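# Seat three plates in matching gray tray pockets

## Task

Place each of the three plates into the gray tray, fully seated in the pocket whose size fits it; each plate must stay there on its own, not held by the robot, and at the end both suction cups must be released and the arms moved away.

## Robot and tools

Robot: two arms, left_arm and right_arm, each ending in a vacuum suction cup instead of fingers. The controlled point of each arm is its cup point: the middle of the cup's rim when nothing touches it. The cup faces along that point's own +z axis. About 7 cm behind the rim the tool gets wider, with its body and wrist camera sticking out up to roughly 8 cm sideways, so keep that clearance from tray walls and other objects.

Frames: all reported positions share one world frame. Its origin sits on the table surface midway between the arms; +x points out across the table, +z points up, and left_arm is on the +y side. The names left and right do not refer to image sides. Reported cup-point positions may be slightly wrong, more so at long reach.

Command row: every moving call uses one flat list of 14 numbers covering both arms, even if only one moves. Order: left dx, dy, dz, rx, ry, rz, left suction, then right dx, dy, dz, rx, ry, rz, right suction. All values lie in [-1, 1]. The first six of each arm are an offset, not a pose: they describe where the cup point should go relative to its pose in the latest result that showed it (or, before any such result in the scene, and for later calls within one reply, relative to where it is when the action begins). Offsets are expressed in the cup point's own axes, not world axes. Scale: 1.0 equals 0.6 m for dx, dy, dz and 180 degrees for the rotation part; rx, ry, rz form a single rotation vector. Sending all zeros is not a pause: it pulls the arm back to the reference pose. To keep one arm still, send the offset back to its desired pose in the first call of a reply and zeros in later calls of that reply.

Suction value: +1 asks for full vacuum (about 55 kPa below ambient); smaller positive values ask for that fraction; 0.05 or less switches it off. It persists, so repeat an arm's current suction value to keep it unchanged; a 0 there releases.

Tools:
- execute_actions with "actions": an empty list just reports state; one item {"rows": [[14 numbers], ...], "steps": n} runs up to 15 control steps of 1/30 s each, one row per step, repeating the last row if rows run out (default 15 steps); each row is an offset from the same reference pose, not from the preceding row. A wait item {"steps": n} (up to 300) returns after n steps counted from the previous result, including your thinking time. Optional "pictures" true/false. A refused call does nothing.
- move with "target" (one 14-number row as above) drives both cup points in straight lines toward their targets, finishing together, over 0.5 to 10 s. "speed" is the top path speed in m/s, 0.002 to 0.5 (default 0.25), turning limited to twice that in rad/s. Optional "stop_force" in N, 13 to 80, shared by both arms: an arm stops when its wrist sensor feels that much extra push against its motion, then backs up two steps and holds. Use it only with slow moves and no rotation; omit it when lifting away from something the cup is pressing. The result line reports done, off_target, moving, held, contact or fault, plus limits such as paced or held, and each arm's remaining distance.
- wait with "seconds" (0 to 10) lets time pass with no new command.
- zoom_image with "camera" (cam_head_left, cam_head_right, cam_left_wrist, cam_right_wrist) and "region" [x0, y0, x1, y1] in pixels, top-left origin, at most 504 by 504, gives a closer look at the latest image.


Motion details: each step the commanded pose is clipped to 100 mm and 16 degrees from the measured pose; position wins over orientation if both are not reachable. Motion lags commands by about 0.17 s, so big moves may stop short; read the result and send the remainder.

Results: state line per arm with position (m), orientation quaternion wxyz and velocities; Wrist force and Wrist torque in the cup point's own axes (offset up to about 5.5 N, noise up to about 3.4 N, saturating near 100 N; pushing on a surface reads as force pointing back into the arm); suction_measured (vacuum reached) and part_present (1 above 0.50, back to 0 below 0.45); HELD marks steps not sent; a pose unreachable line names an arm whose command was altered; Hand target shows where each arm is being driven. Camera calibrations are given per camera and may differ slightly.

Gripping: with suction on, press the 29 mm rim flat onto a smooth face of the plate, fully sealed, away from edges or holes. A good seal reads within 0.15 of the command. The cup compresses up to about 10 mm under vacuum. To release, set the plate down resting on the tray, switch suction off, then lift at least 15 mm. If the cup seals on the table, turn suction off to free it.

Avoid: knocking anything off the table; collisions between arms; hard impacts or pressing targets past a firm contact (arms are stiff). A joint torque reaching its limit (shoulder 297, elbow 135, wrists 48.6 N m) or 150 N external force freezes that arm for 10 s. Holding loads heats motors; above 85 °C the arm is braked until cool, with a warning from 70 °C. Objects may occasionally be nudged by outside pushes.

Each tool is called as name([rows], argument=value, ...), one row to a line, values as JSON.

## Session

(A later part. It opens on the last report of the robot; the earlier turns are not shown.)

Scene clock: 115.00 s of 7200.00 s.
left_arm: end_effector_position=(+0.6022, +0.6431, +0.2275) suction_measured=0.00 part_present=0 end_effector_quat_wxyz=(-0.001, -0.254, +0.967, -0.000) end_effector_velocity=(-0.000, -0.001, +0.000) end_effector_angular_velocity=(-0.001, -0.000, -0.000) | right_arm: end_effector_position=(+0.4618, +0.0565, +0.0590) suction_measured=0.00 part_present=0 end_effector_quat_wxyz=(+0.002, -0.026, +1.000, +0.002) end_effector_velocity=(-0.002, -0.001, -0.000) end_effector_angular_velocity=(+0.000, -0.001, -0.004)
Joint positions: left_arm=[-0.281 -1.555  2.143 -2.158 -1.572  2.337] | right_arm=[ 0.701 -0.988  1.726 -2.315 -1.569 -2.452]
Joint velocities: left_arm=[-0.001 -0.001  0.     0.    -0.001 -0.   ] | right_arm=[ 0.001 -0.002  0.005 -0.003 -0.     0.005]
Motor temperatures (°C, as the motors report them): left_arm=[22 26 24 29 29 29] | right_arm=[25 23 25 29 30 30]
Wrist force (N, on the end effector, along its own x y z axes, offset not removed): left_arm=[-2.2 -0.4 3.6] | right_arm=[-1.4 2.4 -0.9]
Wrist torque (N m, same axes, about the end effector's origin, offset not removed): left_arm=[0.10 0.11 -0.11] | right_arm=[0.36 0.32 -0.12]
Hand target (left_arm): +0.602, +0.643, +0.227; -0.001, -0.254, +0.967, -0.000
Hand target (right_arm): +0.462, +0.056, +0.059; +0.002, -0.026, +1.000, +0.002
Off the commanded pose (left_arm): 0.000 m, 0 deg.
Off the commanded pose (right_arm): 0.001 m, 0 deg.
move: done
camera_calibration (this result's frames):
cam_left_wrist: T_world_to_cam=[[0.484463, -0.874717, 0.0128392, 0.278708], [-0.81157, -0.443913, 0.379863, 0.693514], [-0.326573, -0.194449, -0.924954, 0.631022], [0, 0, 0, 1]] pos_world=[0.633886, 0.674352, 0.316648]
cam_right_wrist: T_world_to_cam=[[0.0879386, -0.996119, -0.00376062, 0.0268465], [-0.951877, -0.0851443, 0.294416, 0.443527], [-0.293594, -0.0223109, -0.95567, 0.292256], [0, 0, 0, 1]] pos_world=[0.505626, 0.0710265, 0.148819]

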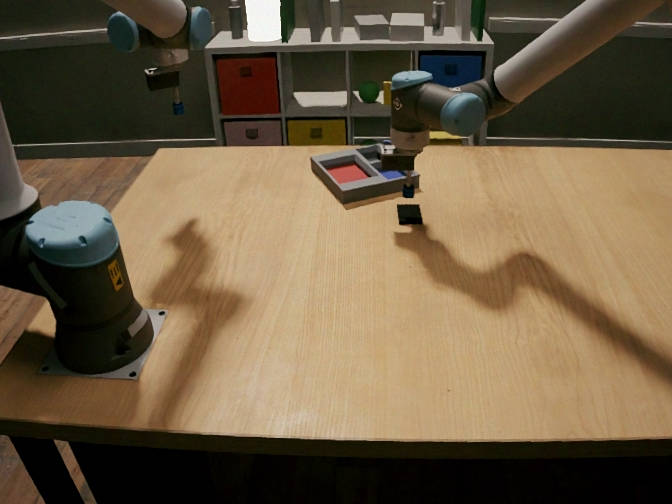

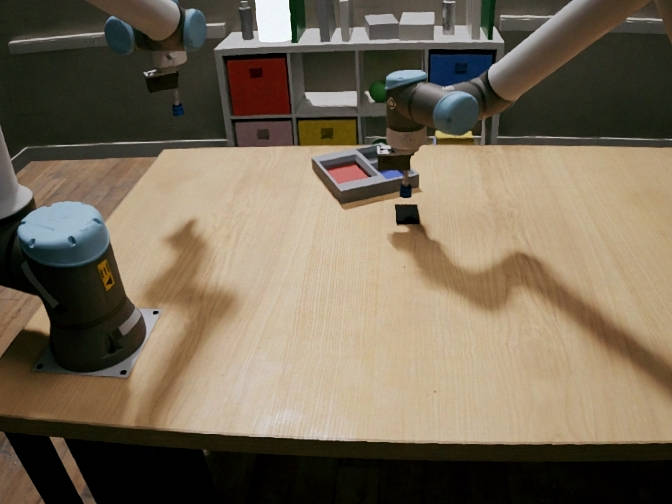

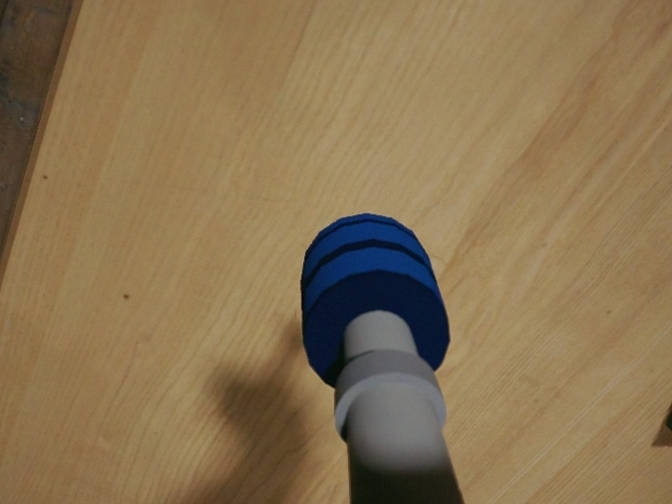

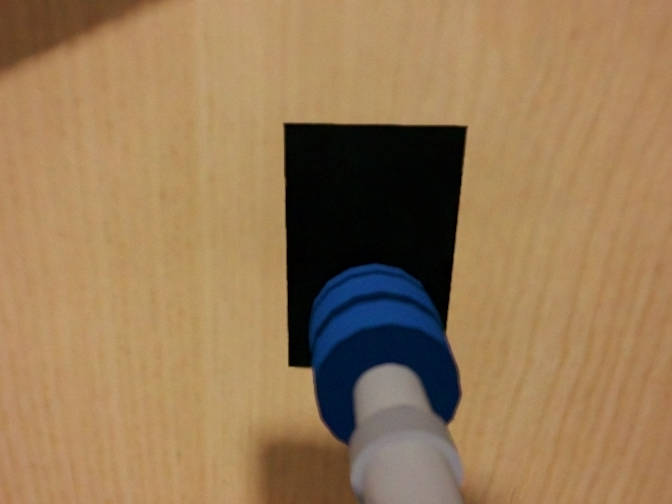

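move(target=[0,0,0,0,0,0,0,-0.002,0,0.062,0,0,-0.0055,0], speed=0.05)

move(target=[0,0,0,0,0,0,0,0,0,0.045,0,0,0,1], speed=0.007, stop_force=13)

move(target=[0,0,0,0,0,0,0,0,0,-0.1,0,0,0,1], speed=0.1)

move(target=[0,0,0,0,0,0,0,-0.494,0.115,0,0,0,-0.1244,1], speed=0.25)

move(target=[0,0,0,0,0,0,0,0,0,0.045,0,0,0,1], speed=0.015, stop_force=13)

Scene clock: 122.80 s of 7200.00 s.
left_arm: end_effector_position=(+0.6022, +0.6431, +0.2275) suction_measured=0.00 part_present=0 end_effector_quat_wxyz=(-0.001, -0.254, +0.967, -0.000) end_effector_velocity=(+0.001, -0.000, +0.001) end_effector_angular_velocity=(-0.001, -0.004, -0.000) | right_arm: end_effector_position=(+0.4631, +0.0566, +0.0220) suction_measured=0.00 part_present=0 end_effector_quat_wxyz=(+0.002, -0.035, +0.999, +0.002) end_effector_velocity=(-0.000, -0.000, -0.002) end_effector_angular_velocity=(-0.000, +0.000, +0.001)
Joint positions: left_arm=[-0.281 -1.555  2.143 -2.158 -1.572  2.337] | right_arm=[ 0.7   -0.944  1.736 -2.368 -1.57  -2.47 ]
Joint velocities: left_arm=[-0.    -0.    -0.    -0.003 -0.    -0.   ] | right_arm=[-0.     0.003  0.001 -0.003 -0.    -0.001]
Motor temperatures (°C, as the motors report them): left_arm=[22 26 24 29 29 29] | right_arm=[25 23 25 29 30 30]
Wrist force (N, on the end effector, along its own x y z axes, offset not removed): left_arm=[-1.2 1.2 1.6] | right_arm=[-2.4 0.6 -0.2]
Wrist torque (N m, same axes, about the end effector's origin, offset not removed): left_arm=[0.22 0.18 0.16] | right_arm=[0.20 0.41 -0.23]
Hand target (left_arm): +0.602, +0.643, +0.227; -0.001, -0.254, +0.967, -0.000
Hand target (right_arm): +0.463, +0.057, +0.022; +0.002, -0.035, +0.999, +0.002
Off the commanded pose (left_arm): 0.000 m, 0 deg.
Off the commanded pose (right_arm): 0.000 m, 0 deg.
After step 90, 3.67 s passed at rest.
move: done
camera_calibration (this result's frames):
cam_left_wrist: T_world_to_cam=[[0.484463, -0.874717, 0.012839, 0.278708], [-0.81157, -0.443913, 0.379862, 0.693514], [-0.326573, -0.194449, -0.924954, 0.631022], [0, 0, 0, 1]] pos_world=[0.633886, 0.674352, 0.316648]
cam_right_wrist: T_world_to_cam=[[0.105027, -0.994463, -0.0036597, 0.0187078], [-0.950308, -0.101447, 0.294318, 0.455849], [-0.293059, -0.0274336, -0.955701, 0.257338], [0, 0, 0, 1]] pos_world=[0.506648, 0.0719086, 0.111842]

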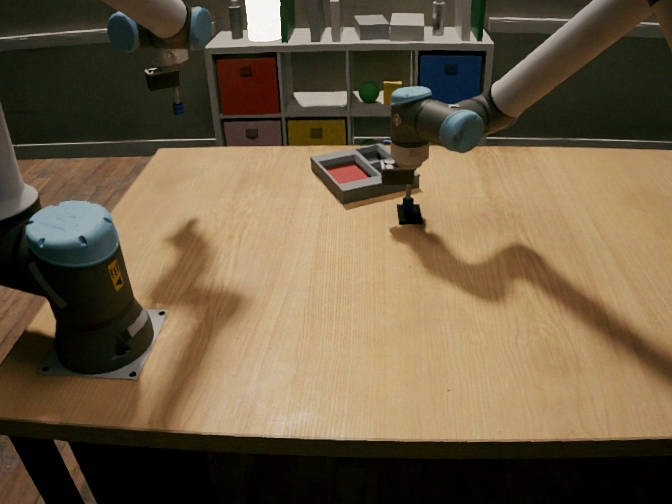

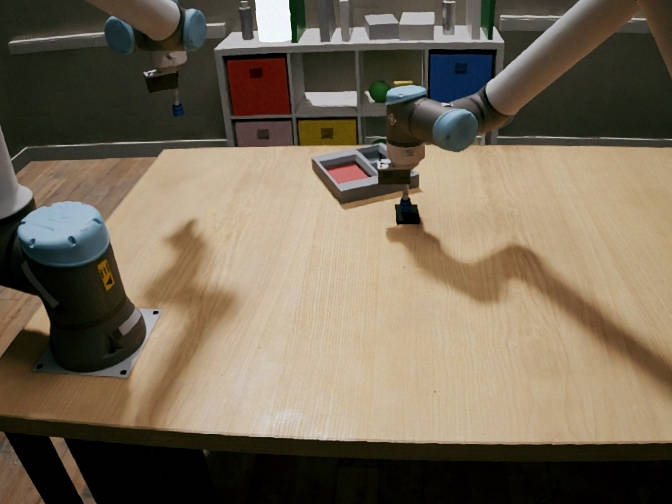

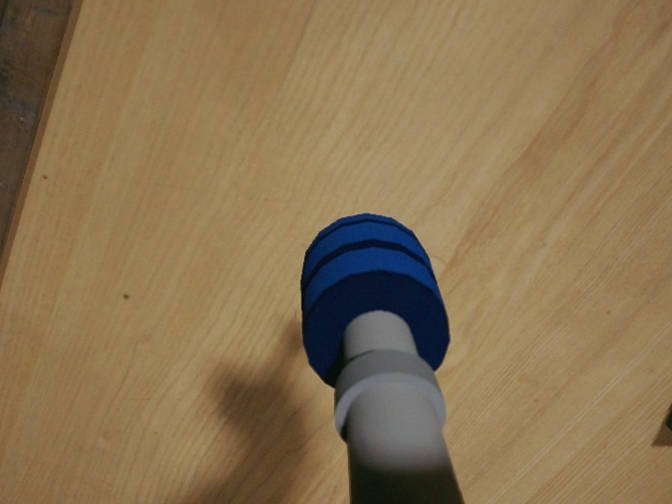

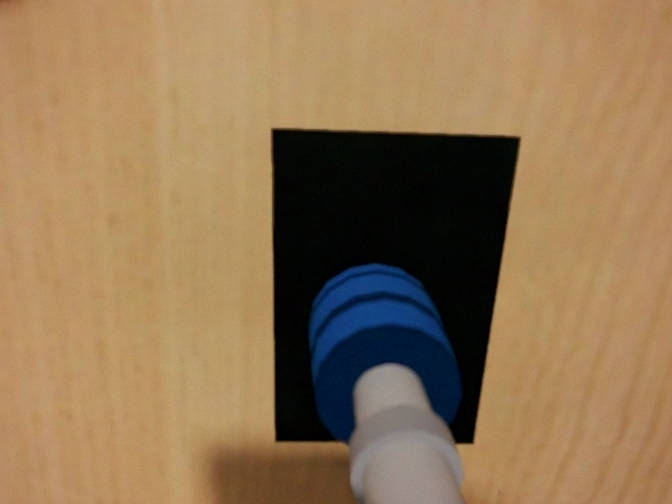

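Scene clock: 126.17 s of 7200.00 s.
left_arm: end_effector_position=(+0.6022, +0.6431, +0.2275) suction_measured=0.00 part_present=0 end_effector_quat_wxyz=(-0.001, -0.254, +0.967, -0.000) end_effector_velocity=(-0.000, -0.000, -0.000) end_effector_angular_velocity=(+0.000, +0.001, -0.000) | right_arm: end_effector_position=(+0.4632, +0.0567, +0.0010) suction_measured=0.98 part_present=1 end_effector_quat_wxyz=(+0.002, -0.035, +0.999, +0.002) end_effector_velocity=(-0.001, -0.000, +0.001) end_effector_angular_velocity=(-0.002, +0.002, -0.000)
Joint positions: left_arm=[-0.281 -1.555  2.143 -2.158 -1.572  2.337] | right_arm=[ 0.7   -0.919  1.74  -2.398 -1.57  -2.47 ]
Joint velocities: left_arm=[-0.     0.     0.     0.001  0.    -0.   ] | right_arm=[ 0.    -0.002 -0.     0.005  0.     0.   ]
Motor temperatures (°C, as the motors report them): left_arm=[22 26 24 29 29 29] | right_arm=[25 23 25 29 30 30]
Wrist force (N, on the end effector, along its own x y z axes, offset not removed): left_arm=[-1.3 -0.9 -1.5] | right_arm=[1.8 -4.3 -24.6]
Wrist torque (N m, same axes, about the end effector's origin, offset not removed): left_arm=[-0.07 -0.01 -0.12] | right_arm=[-0.10 0.33 -0.26]
Hand target (left_arm): +0.602, +0.643, +0.227; -0.001, -0.254, +0.967, -0.000
Hand target (right_arm): +0.463, +0.057, +0.001; +0.002, -0.035, +0.999, +0.002
Off the commanded pose (left_arm): 0.000 m, 0 deg.
Off the commanded pose (right_arm): 0.006 m, 0 deg.
move: contact (right_arm)
camera_calibration (this result's frames):
cam_left_wrist: T_world_to_cam=[[0.484463, -0.874718, 0.012839, 0.278708], [-0.81157, -0.443913, 0.379862, 0.693514], [-0.326573, -0.194449, -0.924954, 0.631022], [0, 0, 0, 1]] pos_world=[0.633886, 0.674352, 0.316648]
cam_right_wrist: T_world_to_cam=[[0.105025, -0.994462, -0.00377231, 0.0187051], [-0.95035, -0.101482, 0.294172, 0.462139], [-0.292926, -0.0273103, -0.955745, 0.23728], [0, 0, 0, 1]] pos_world=[0.506734, 0.0719804, 0.0909019]

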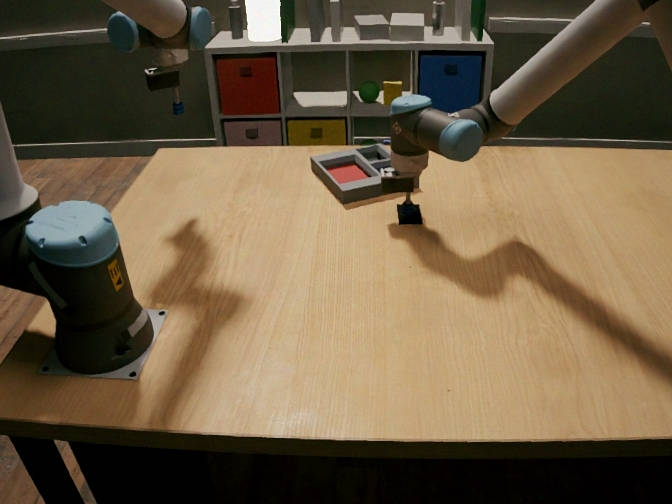

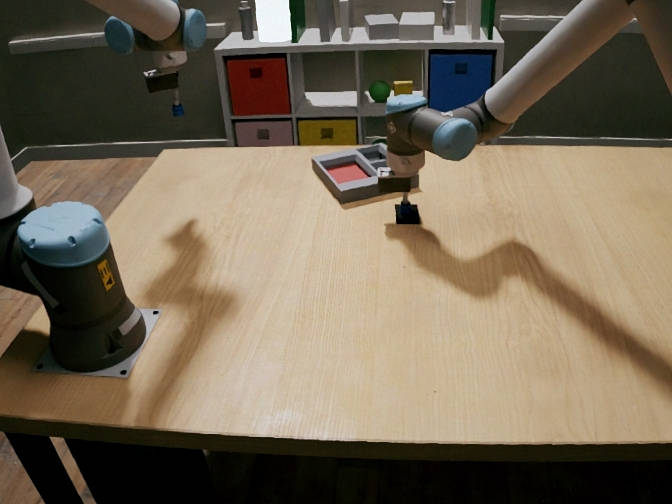

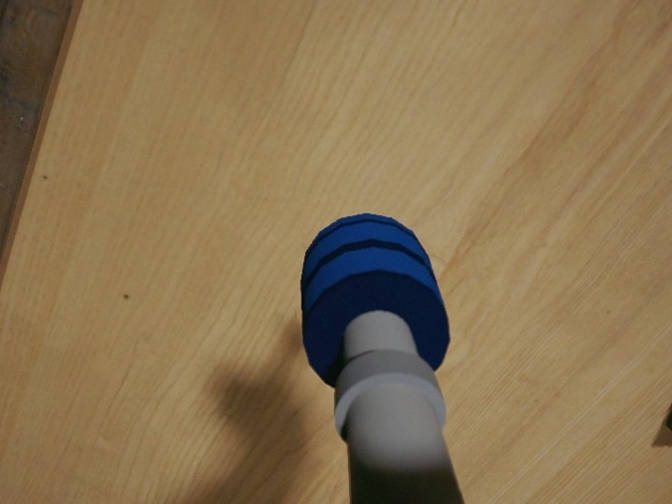

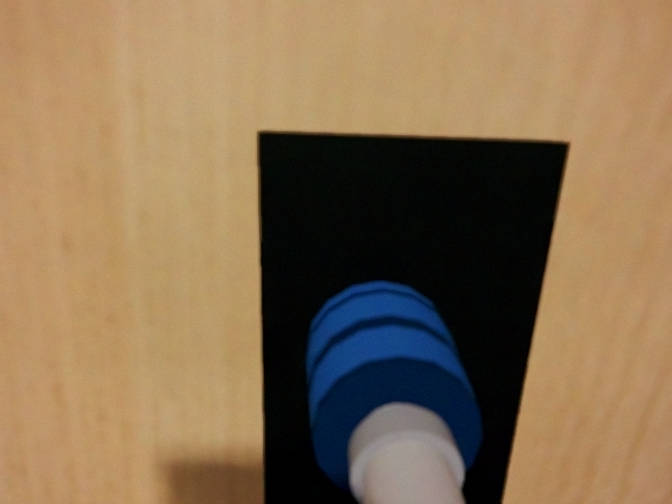

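Scene clock: 127.27 s of 7200.00 s.
left_arm: end_effector_position=(+0.6022, +0.6431, +0.2275) suction_measured=0.00 part_present=0 end_effector_quat_wxyz=(-0.001, -0.254, +0.967, -0.000) end_effector_velocity=(+0.000, -0.000, -0.001) end_effector_angular_velocity=(+0.001, +0.000, -0.001) | right_arm: end_effector_position=(+0.4631, +0.0566, +0.0608) suction_measured=0.99 part_present=1 end_effector_quat_wxyz=(+0.002, -0.035, +0.999, +0.002) end_effector_velocity=(+0.001, +0.000, +0.003) end_effector_angular_velocity=(+0.000, -0.001, +0.000)
Joint positions: left_arm=[-0.281 -1.555  2.143 -2.158 -1.572  2.337] | right_arm=[ 0.7   -0.989  1.724 -2.311 -1.57  -2.47 ]
Joint velocities: left_arm=[-0.     0.001  0.    -0.001  0.001  0.   ] | right_arm=[-0.    -0.002 -0.002  0.003 -0.    -0.   ]
Motor temperatures (°C, as the motors report them): left_arm=[22 26 24 29 29 29] | right_arm=[25 23 25 29 30 30]
Wrist force (N, on the end effector, along its own x y z axes, offset not removed): left_arm=[-5.7 1.7 0.3] | right_arm=[-1.1 -0.8 0.3]
Wrist torque (N m, same axes, about the end effector's origin, offset not removed): left_arm=[0.28 0.49 -0.16] | right_arm=[-0.02 0.28 -0.11]
Hand target (left_arm): +0.602, +0.643, +0.227; -0.001, -0.254, +0.967, -0.000
Hand target (right_arm): +0.463, +0.057, +0.061; +0.002, -0.035, +0.999, +0.002
Off the commanded pose (left_arm): 0.000 m, 0 deg.
Off the commanded pose (right_arm): 0.000 m, 0 deg.
move: done
camera_calibration (this result's frames):
cam_left_wrist: T_world_to_cam=[[0.484463, -0.874717, 0.0128392, 0.278708], [-0.81157, -0.443913, 0.379862, 0.693514], [-0.326573, -0.194449, -0.924954, 0.631022], [0, 0, 0, 1]] pos_world=[0.633886, 0.674352, 0.316648]
cam_right_wrist: T_world_to_cam=[[0.104973, -0.994468, -0.00377081, 0.0188313], [-0.950354, -0.101432, 0.294174, 0.444389], [-0.292929, -0.0272968, -0.955744, 0.29439], [0, 0, 0, 1]] pos_world=[0.506586, 0.0718383, 0.150704]

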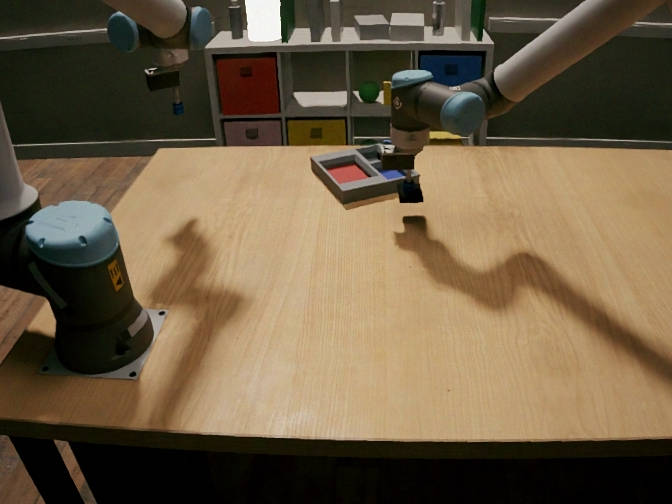

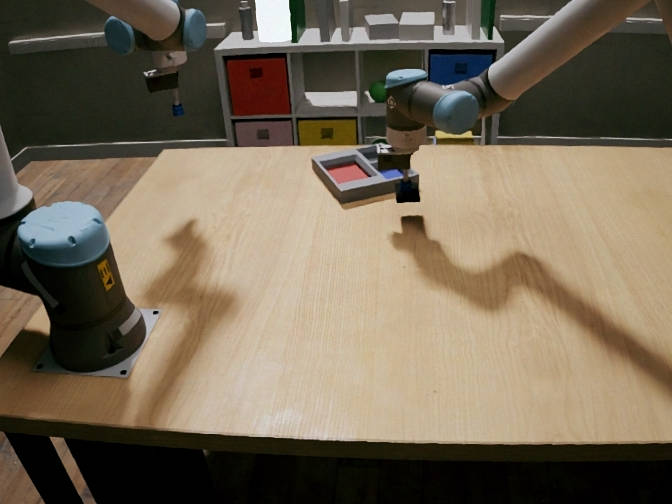

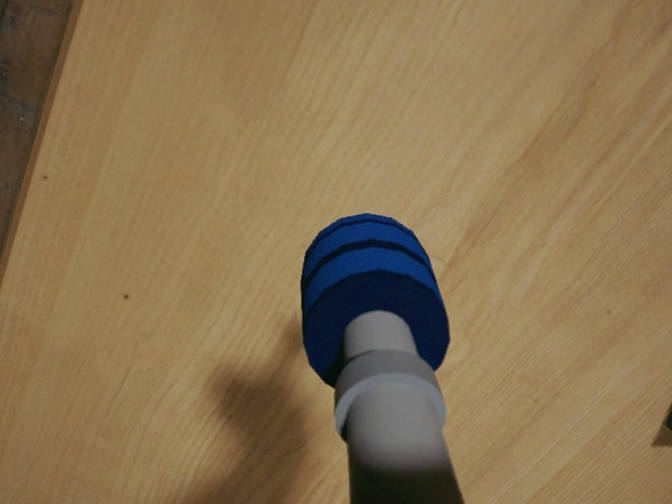

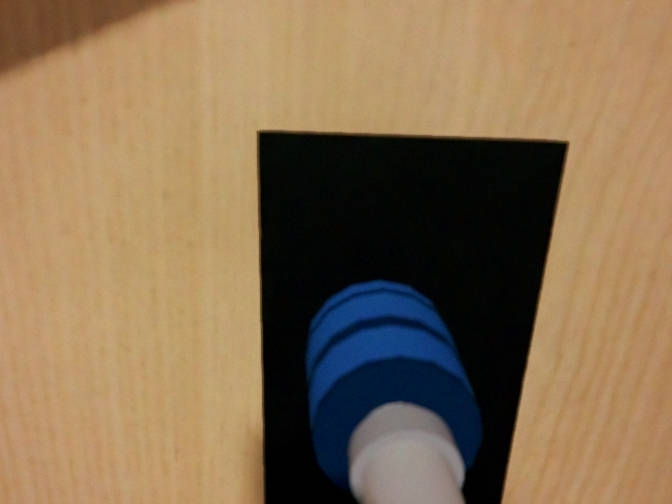

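Scene clock: 129.17 s of 7200.00 s.
left_arm: end_effector_position=(+0.6022, +0.6431, +0.2275) suction_measured=0.00 part_present=0 end_effector_quat_wxyz=(-0.001, -0.254, +0.967, -0.000) end_effector_velocity=(+0.000, -0.000, +0.000) end_effector_angular_velocity=(-0.001, -0.001, -0.000) | right_arm: end_effector_position=(+0.7539, +0.1452, +0.0618) suction_measured=0.96 part_present=1 end_effector_quat_wxyz=(+0.002, -0.228, +0.974, +0.002) end_effector_velocity=(+0.002, +0.001, +0.000) end_effector_angular_velocity=(-0.002, +0.000, +0.001)
Joint positions: left_arm=[-0.281 -1.555  2.143 -2.158 -1.572  2.337] | right_arm=[ 0.586 -0.621  1.03  -1.985 -1.569 -2.975]
Joint velocities: left_arm=[-0.    -0.    -0.    -0.001 -0.001 -0.   ] | right_arm=[-0.     0.004 -0.008  0.005 -0.001 -0.001]
Motor temperatures (°C, as the motors report them): left_arm=[22 26 24 29 29 29] | right_arm=[25 23 25 29 30 30]
Wrist force (N, on the end effector, along its own x y z axes, offset not removed): left_arm=[-0.1 -2.1 -2.0] | right_arm=[-0.6 1.2 0.9]
Wrist torque (N m, same axes, about the end effector's origin, offset not removed): left_arm=[-0.26 -0.02 -0.02] | right_arm=[0.17 0.22 -0.12]
Hand target (left_arm): +0.602, +0.643, +0.227; -0.001, -0.254, +0.967, -0.000
Hand target (right_arm): +0.754, +0.145, +0.062; +0.002, -0.228, +0.974, +0.002
Off the commanded pose (left_arm): 0.000 m, 0 deg.
Off the commanded pose (right_arm): 0.001 m, 0 deg.
move: done
camera_calibration (this result's frames):
cam_left_wrist: T_world_to_cam=[[0.484463, -0.874717, 0.0128391, 0.278708], [-0.81157, -0.443913, 0.379862, 0.693514], [-0.326573, -0.194449, -0.924954, 0.631022], [0, 0, 0, 1]] pos_world=[0.633886, 0.674352, 0.316648]
cam_right_wrist: T_world_to_cam=[[0.475729, -0.87959, -0.00174526, -0.219805], [-0.840888, -0.455377, 0.292472, 0.698478], [-0.25805, -0.13767, -0.956272, 0.37265], [0, 0, 0, 1]] pos_world=[0.788072, 0.176035, 0.151685]

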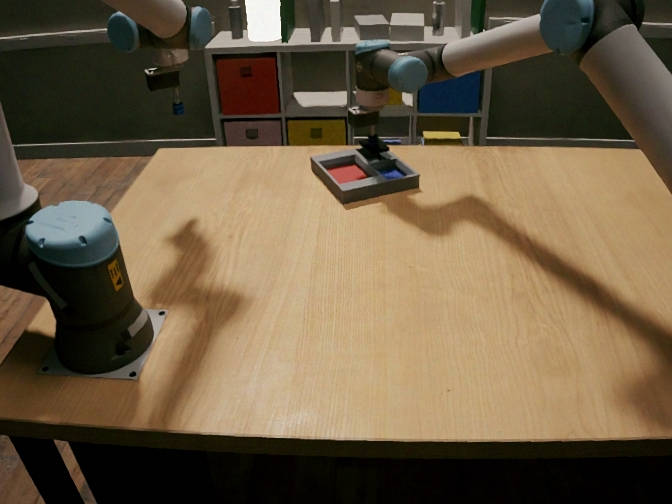

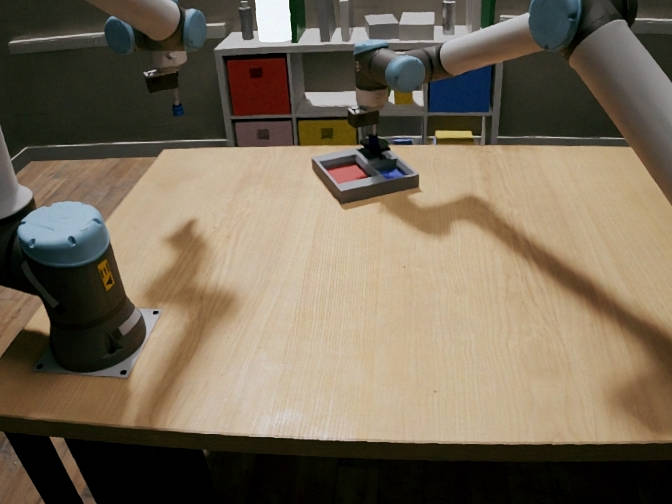

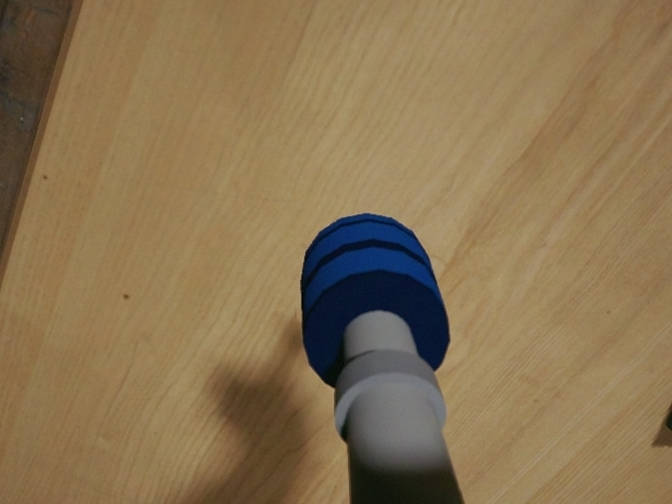

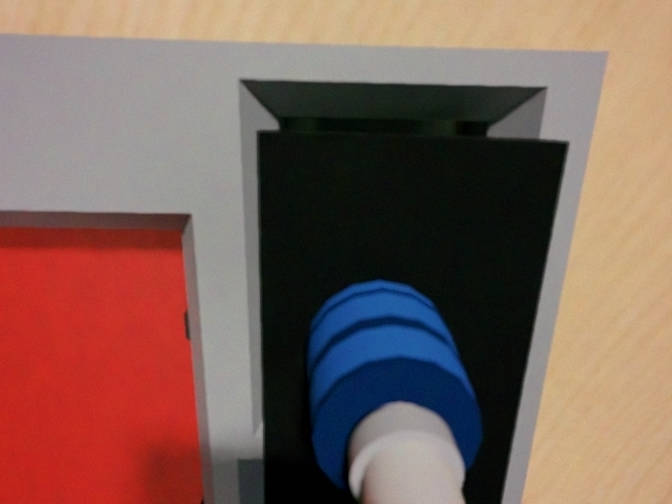

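Scene clock: 131.23 s of 7200.00 s.
left_arm: end_effector_position=(+0.6022, +0.6431, +0.2275) suction_measured=0.00 part_present=0 end_effector_quat_wxyz=(-0.001, -0.254, +0.967, -0.000) end_effector_velocity=(+0.000, +0.000, +0.000) end_effector_angular_velocity=(+0.001, -0.000, -0.000) | right_arm: end_effector_position=(+0.7540, +0.1453, +0.0350) suction_measured=0.99 part_present=1 end_effector_quat_wxyz=(+0.002, -0.228, +0.974, +0.002) end_effector_velocity=(-0.000, +0.000, -0.002) end_effector_angular_velocity=(+0.001, +0.000, -0.000)
Joint positions: left_arm=[-0.281 -1.555  2.143 -2.158 -1.572  2.337] | right_arm=[ 0.586 -0.6    1.04  -2.016 -1.569 -2.975]
Joint velocities: left_arm=[-0.    -0.    -0.     0.     0.001 -0.   ] | right_arm=[-0.     0.002  0.001 -0.003  0.001  0.   ]
Motor temperatures (°C, as the motors report them): left_arm=[22 26 24 29 29 29] | right_arm=[25 23 25 29 30 30]
Wrist force (N, on the end effector, along its own x y z axes, offset not removed): left_arm=[-2.5 -3.8 2.9] | right_arm=[-1.8 0.8 -0.4]
Wrist torque (N m, same axes, about the end effector's origin, offset not removed): left_arm=[-0.49 0.35 -0.02] | right_arm=[0.15 0.43 -0.18]
Hand target (left_arm): +0.602, +0.643, +0.227; -0.001, -0.254, +0.967, -0.000
Hand target (right_arm): +0.754, +0.145, +0.035; +0.002, -0.228, +0.974, +0.002
Off the commanded pose (left_arm): 0.000 m, 0 deg.
Off the commanded pose (right_arm): 0.000 m, 0 deg.
move: done
camera_calibration (this result's frames):
cam_right_wrist: T_world_to_cam=[[0.47572, -0.879595, -0.00173231, -0.219845], [-0.840892, -0.455364, 0.292478, 0.706401], [-0.258051, -0.137681, -0.956271, 0.347091], [0, 0, 0, 1]] pos_world=[0.788159, 0.176083, 0.124925]

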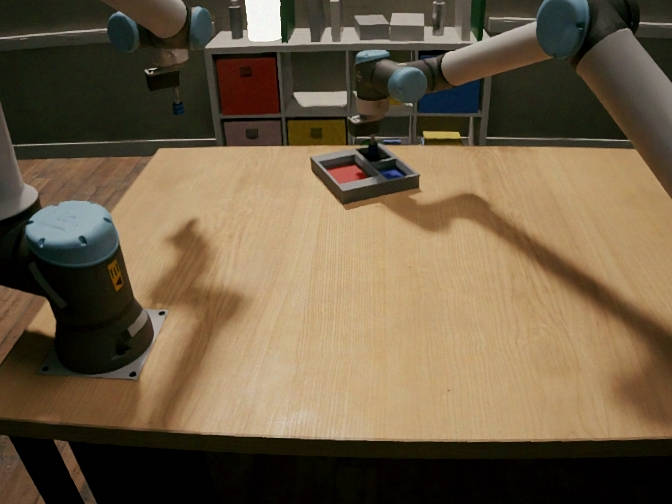

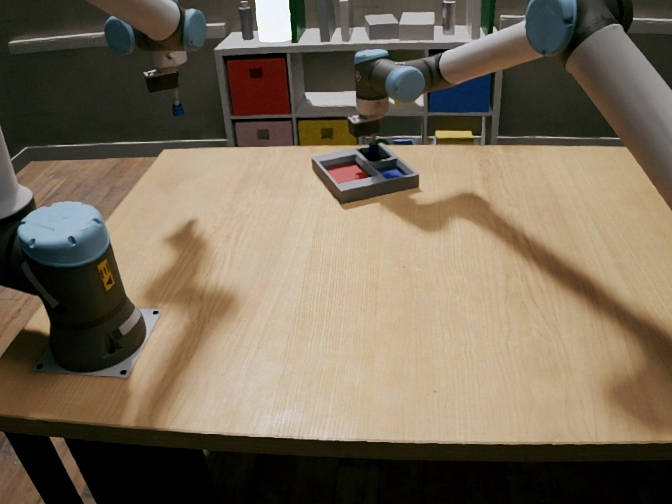

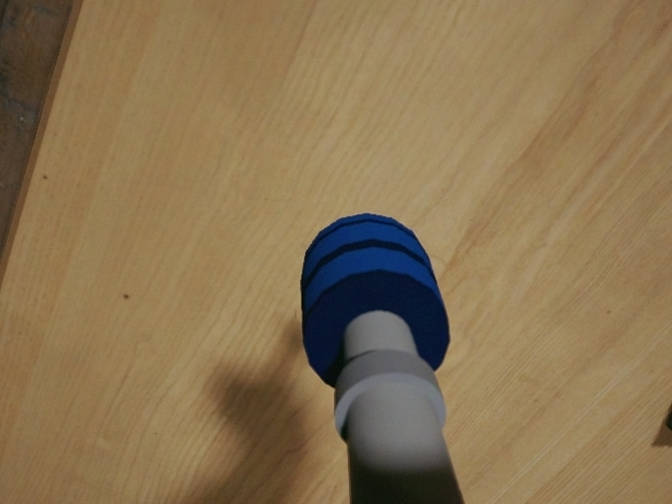

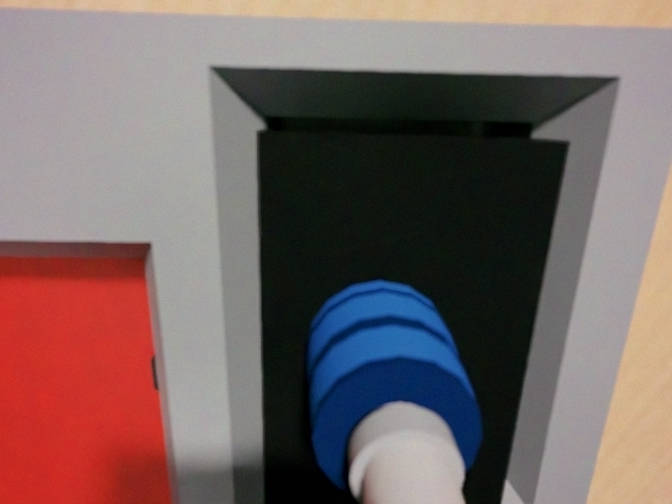

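move(target=[0,0,0,0,0,0,0,-0.0035,-0.001,0.007,0,0,0,1], speed=0.006)

move(target=[0,0,0,0,0,0,0,0,0,0.05,0,0,0,1], speed=0.004, stop_force=35)

Scene clock: 134.57 s of 7200.00 s.
left_arm: end_effector_position=(+0.6022, +0.6431, +0.2275) suction_measured=0.00 part_present=0 end_effector_quat_wxyz=(-0.001, -0.254, +0.967, -0.000) end_effector_velocity=(-0.000, +0.000, -0.001) end_effector_angular_velocity=(-0.000, +0.002, +0.000) | right_arm: end_effector_position=(+0.7561, +0.1457, +0.0309) suction_measured=0.96 part_present=1 end_effector_quat_wxyz=(+0.002, -0.228, +0.974, +0.002) end_effector_velocity=(+0.001, +0.000, -0.000) end_effector_angular_velocity=(+0.001, -0.001, -0.000)
Joint positions: left_arm=[-0.281 -1.555  2.143 -2.158 -1.572  2.337] | right_arm=[ 0.586 -0.594  1.035 -2.018 -1.569 -2.975]
Joint velocities: left_arm=[ 0.     0.001  0.     0.    -0.001  0.   ] | right_arm=[-0.     0.002 -0.003  0.     0.    -0.   ]
Motor temperatures (°C, as the motors report them): left_arm=[22 26 24 29 29 29] | right_arm=[25 23 25 29 30 30]
Wrist force (N, on the end effector, along its own x y z axes, offset not removed): left_arm=[-2.9 -2.0 -0.8] | right_arm=[-2.1 -0.6 1.1]
Wrist torque (N m, same axes, about the end effector's origin, offset not removed): left_arm=[-0.11 0.26 -0.07] | right_arm=[0.03 0.48 -0.09]
Hand target (left_arm): +0.602, +0.643, +0.227; -0.001, -0.254, +0.967, -0.000
Hand target (right_arm): +0.756, +0.146, +0.031; +0.002, -0.228, +0.974, +0.002
Off the commanded pose (left_arm): 0.000 m, 0 deg.
Off the commanded pose (right_arm): 0.000 m, 0 deg.
move: done
camera_calibration (this result's frames):
cam_left_wrist: T_world_to_cam=[[0.484463, -0.874717, 0.0128392, 0.278708], [-0.81157, -0.443913, 0.379862, 0.693514], [-0.326573, -0.194449, -0.924954, 0.631022], [0, 0, 0, 1]] pos_world=[0.633886, 0.674352, 0.316648]
cam_right_wrist: T_world_to_cam=[[0.475721, -0.879594, -0.00172794, -0.220508], [-0.840893, -0.455364, 0.292477, 0.709528], [-0.258048, -0.137684, -0.956271, 0.343784], [0, 0, 0, 1]] pos_world=[0.79025, 0.17647, 0.120849]

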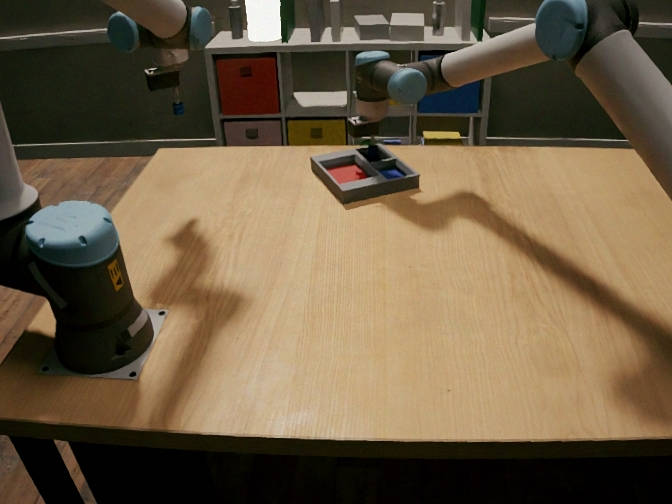

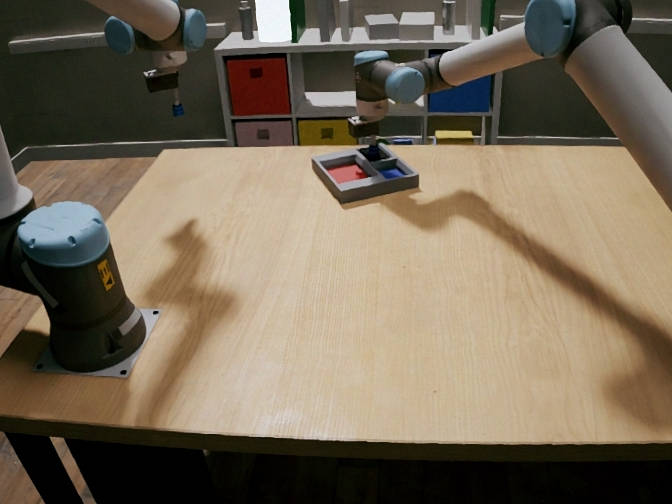

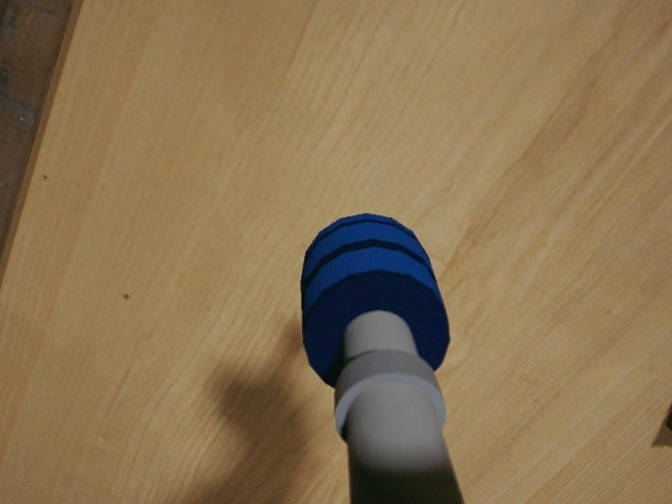

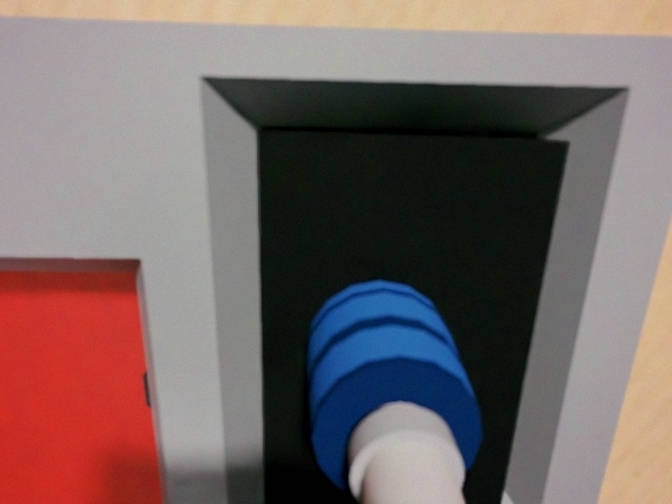

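Scene clock: 141.67 s of 7200.00 s.
left_arm: end_effector_position=(+0.6022, +0.6431, +0.2275) suction_measured=0.00 part_present=0 end_effector_quat_wxyz=(-0.001, -0.254, +0.967, -0.000) end_effector_velocity=(+0.000, +0.001, +0.000) end_effector_angular_velocity=(+0.001, -0.001, +0.000) | right_arm: end_effector_position=(+0.7562, +0.1458, +0.0043) suction_measured=1.00 part_present=1 end_effector_quat_wxyz=(+0.003, -0.228, +0.974, +0.002) end_effector_velocity=(+0.000, +0.000, +0.001) end_effector_angular_velocity=(+0.000, -0.001, +0.001)
Joint positions: left_arm=[-0.281 -1.555  2.143 -2.158 -1.572  2.337] | right_arm=[ 0.586 -0.571  1.042 -2.048 -1.569 -2.975]
Joint velocities: left_arm=[ 0.001 -0.    -0.     0.     0.001  0.   ] | right_arm=[ 0.    -0.001 -0.001  0.001  0.    -0.001]
Motor temperatures (°C, as the motors report them): left_arm=[22 26 24 29 29 29] | right_arm=[25 23 25 29 30 30]
Wrist force (N, on the end effector, along its own x y z axes, offset not removed): left_arm=[-2.1 -0.4 -0.1] | right_arm=[16.9 -4.9 -45.3]
Wrist torque (N m, same axes, about the end effector's origin, offset not removed): left_arm=[-0.01 -0.03 -0.07] | right_arm=[-0.09 0.08 -0.21]
Hand target (left_arm): +0.602, +0.643, +0.227; -0.001, -0.254, +0.967, -0.000
Hand target (right_arm): +0.756, +0.146, +0.005; +0.003, -0.228, +0.974, +0.002
Off the commanded pose (left_arm): 0.000 m, 0 deg.
Off the commanded pose (right_arm): 0.003 m, 0 deg.
move: contact (right_arm)
camera_calibration (this result's frames):
cam_left_wrist: T_world_to_cam=[[0.484463, -0.874717, 0.0128391, 0.278708], [-0.81157, -0.443913, 0.379862, 0.693514], [-0.326573, -0.194449, -0.924954, 0.631022], [0, 0, 0, 1]] pos_world=[0.633886, 0.674352, 0.316648]
cam_right_wrist: T_world_to_cam=[[0.475714, -0.879598, -0.0017857, -0.220529], [-0.841002, -0.455433, 0.292055, 0.717614], [-0.257704, -0.137433, -0.9564, 0.318098], [0, 0, 0, 1]] pos_world=[0.790399, 0.176565, 0.0942529]

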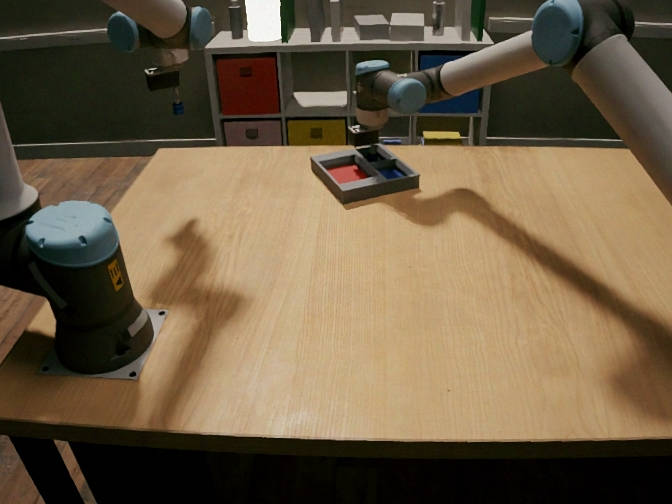

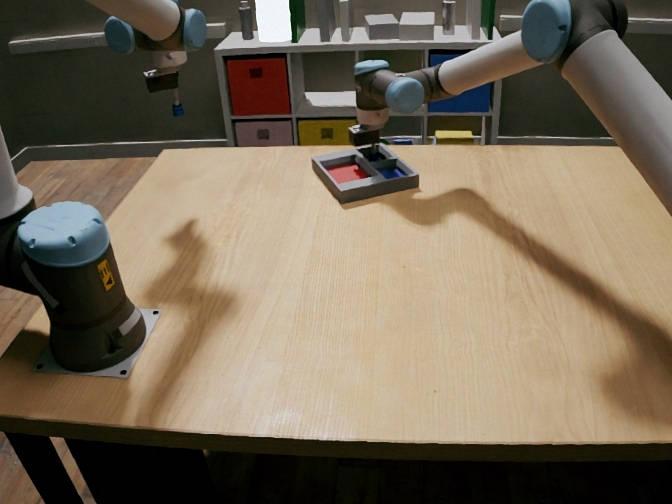

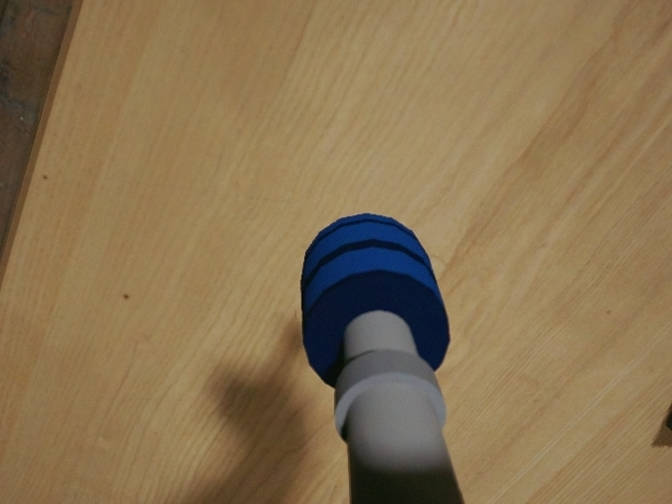

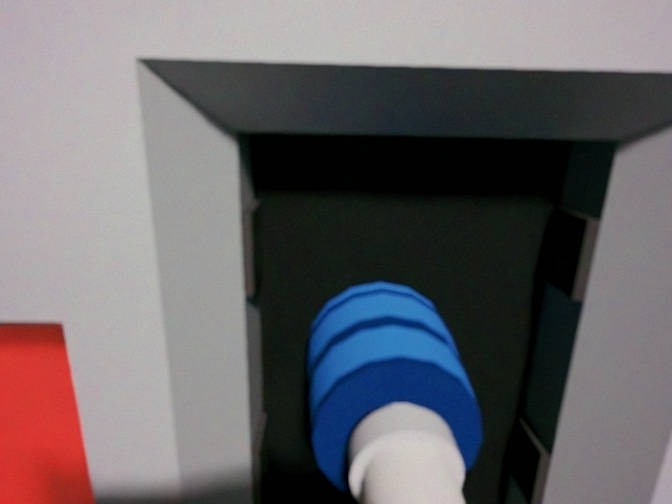

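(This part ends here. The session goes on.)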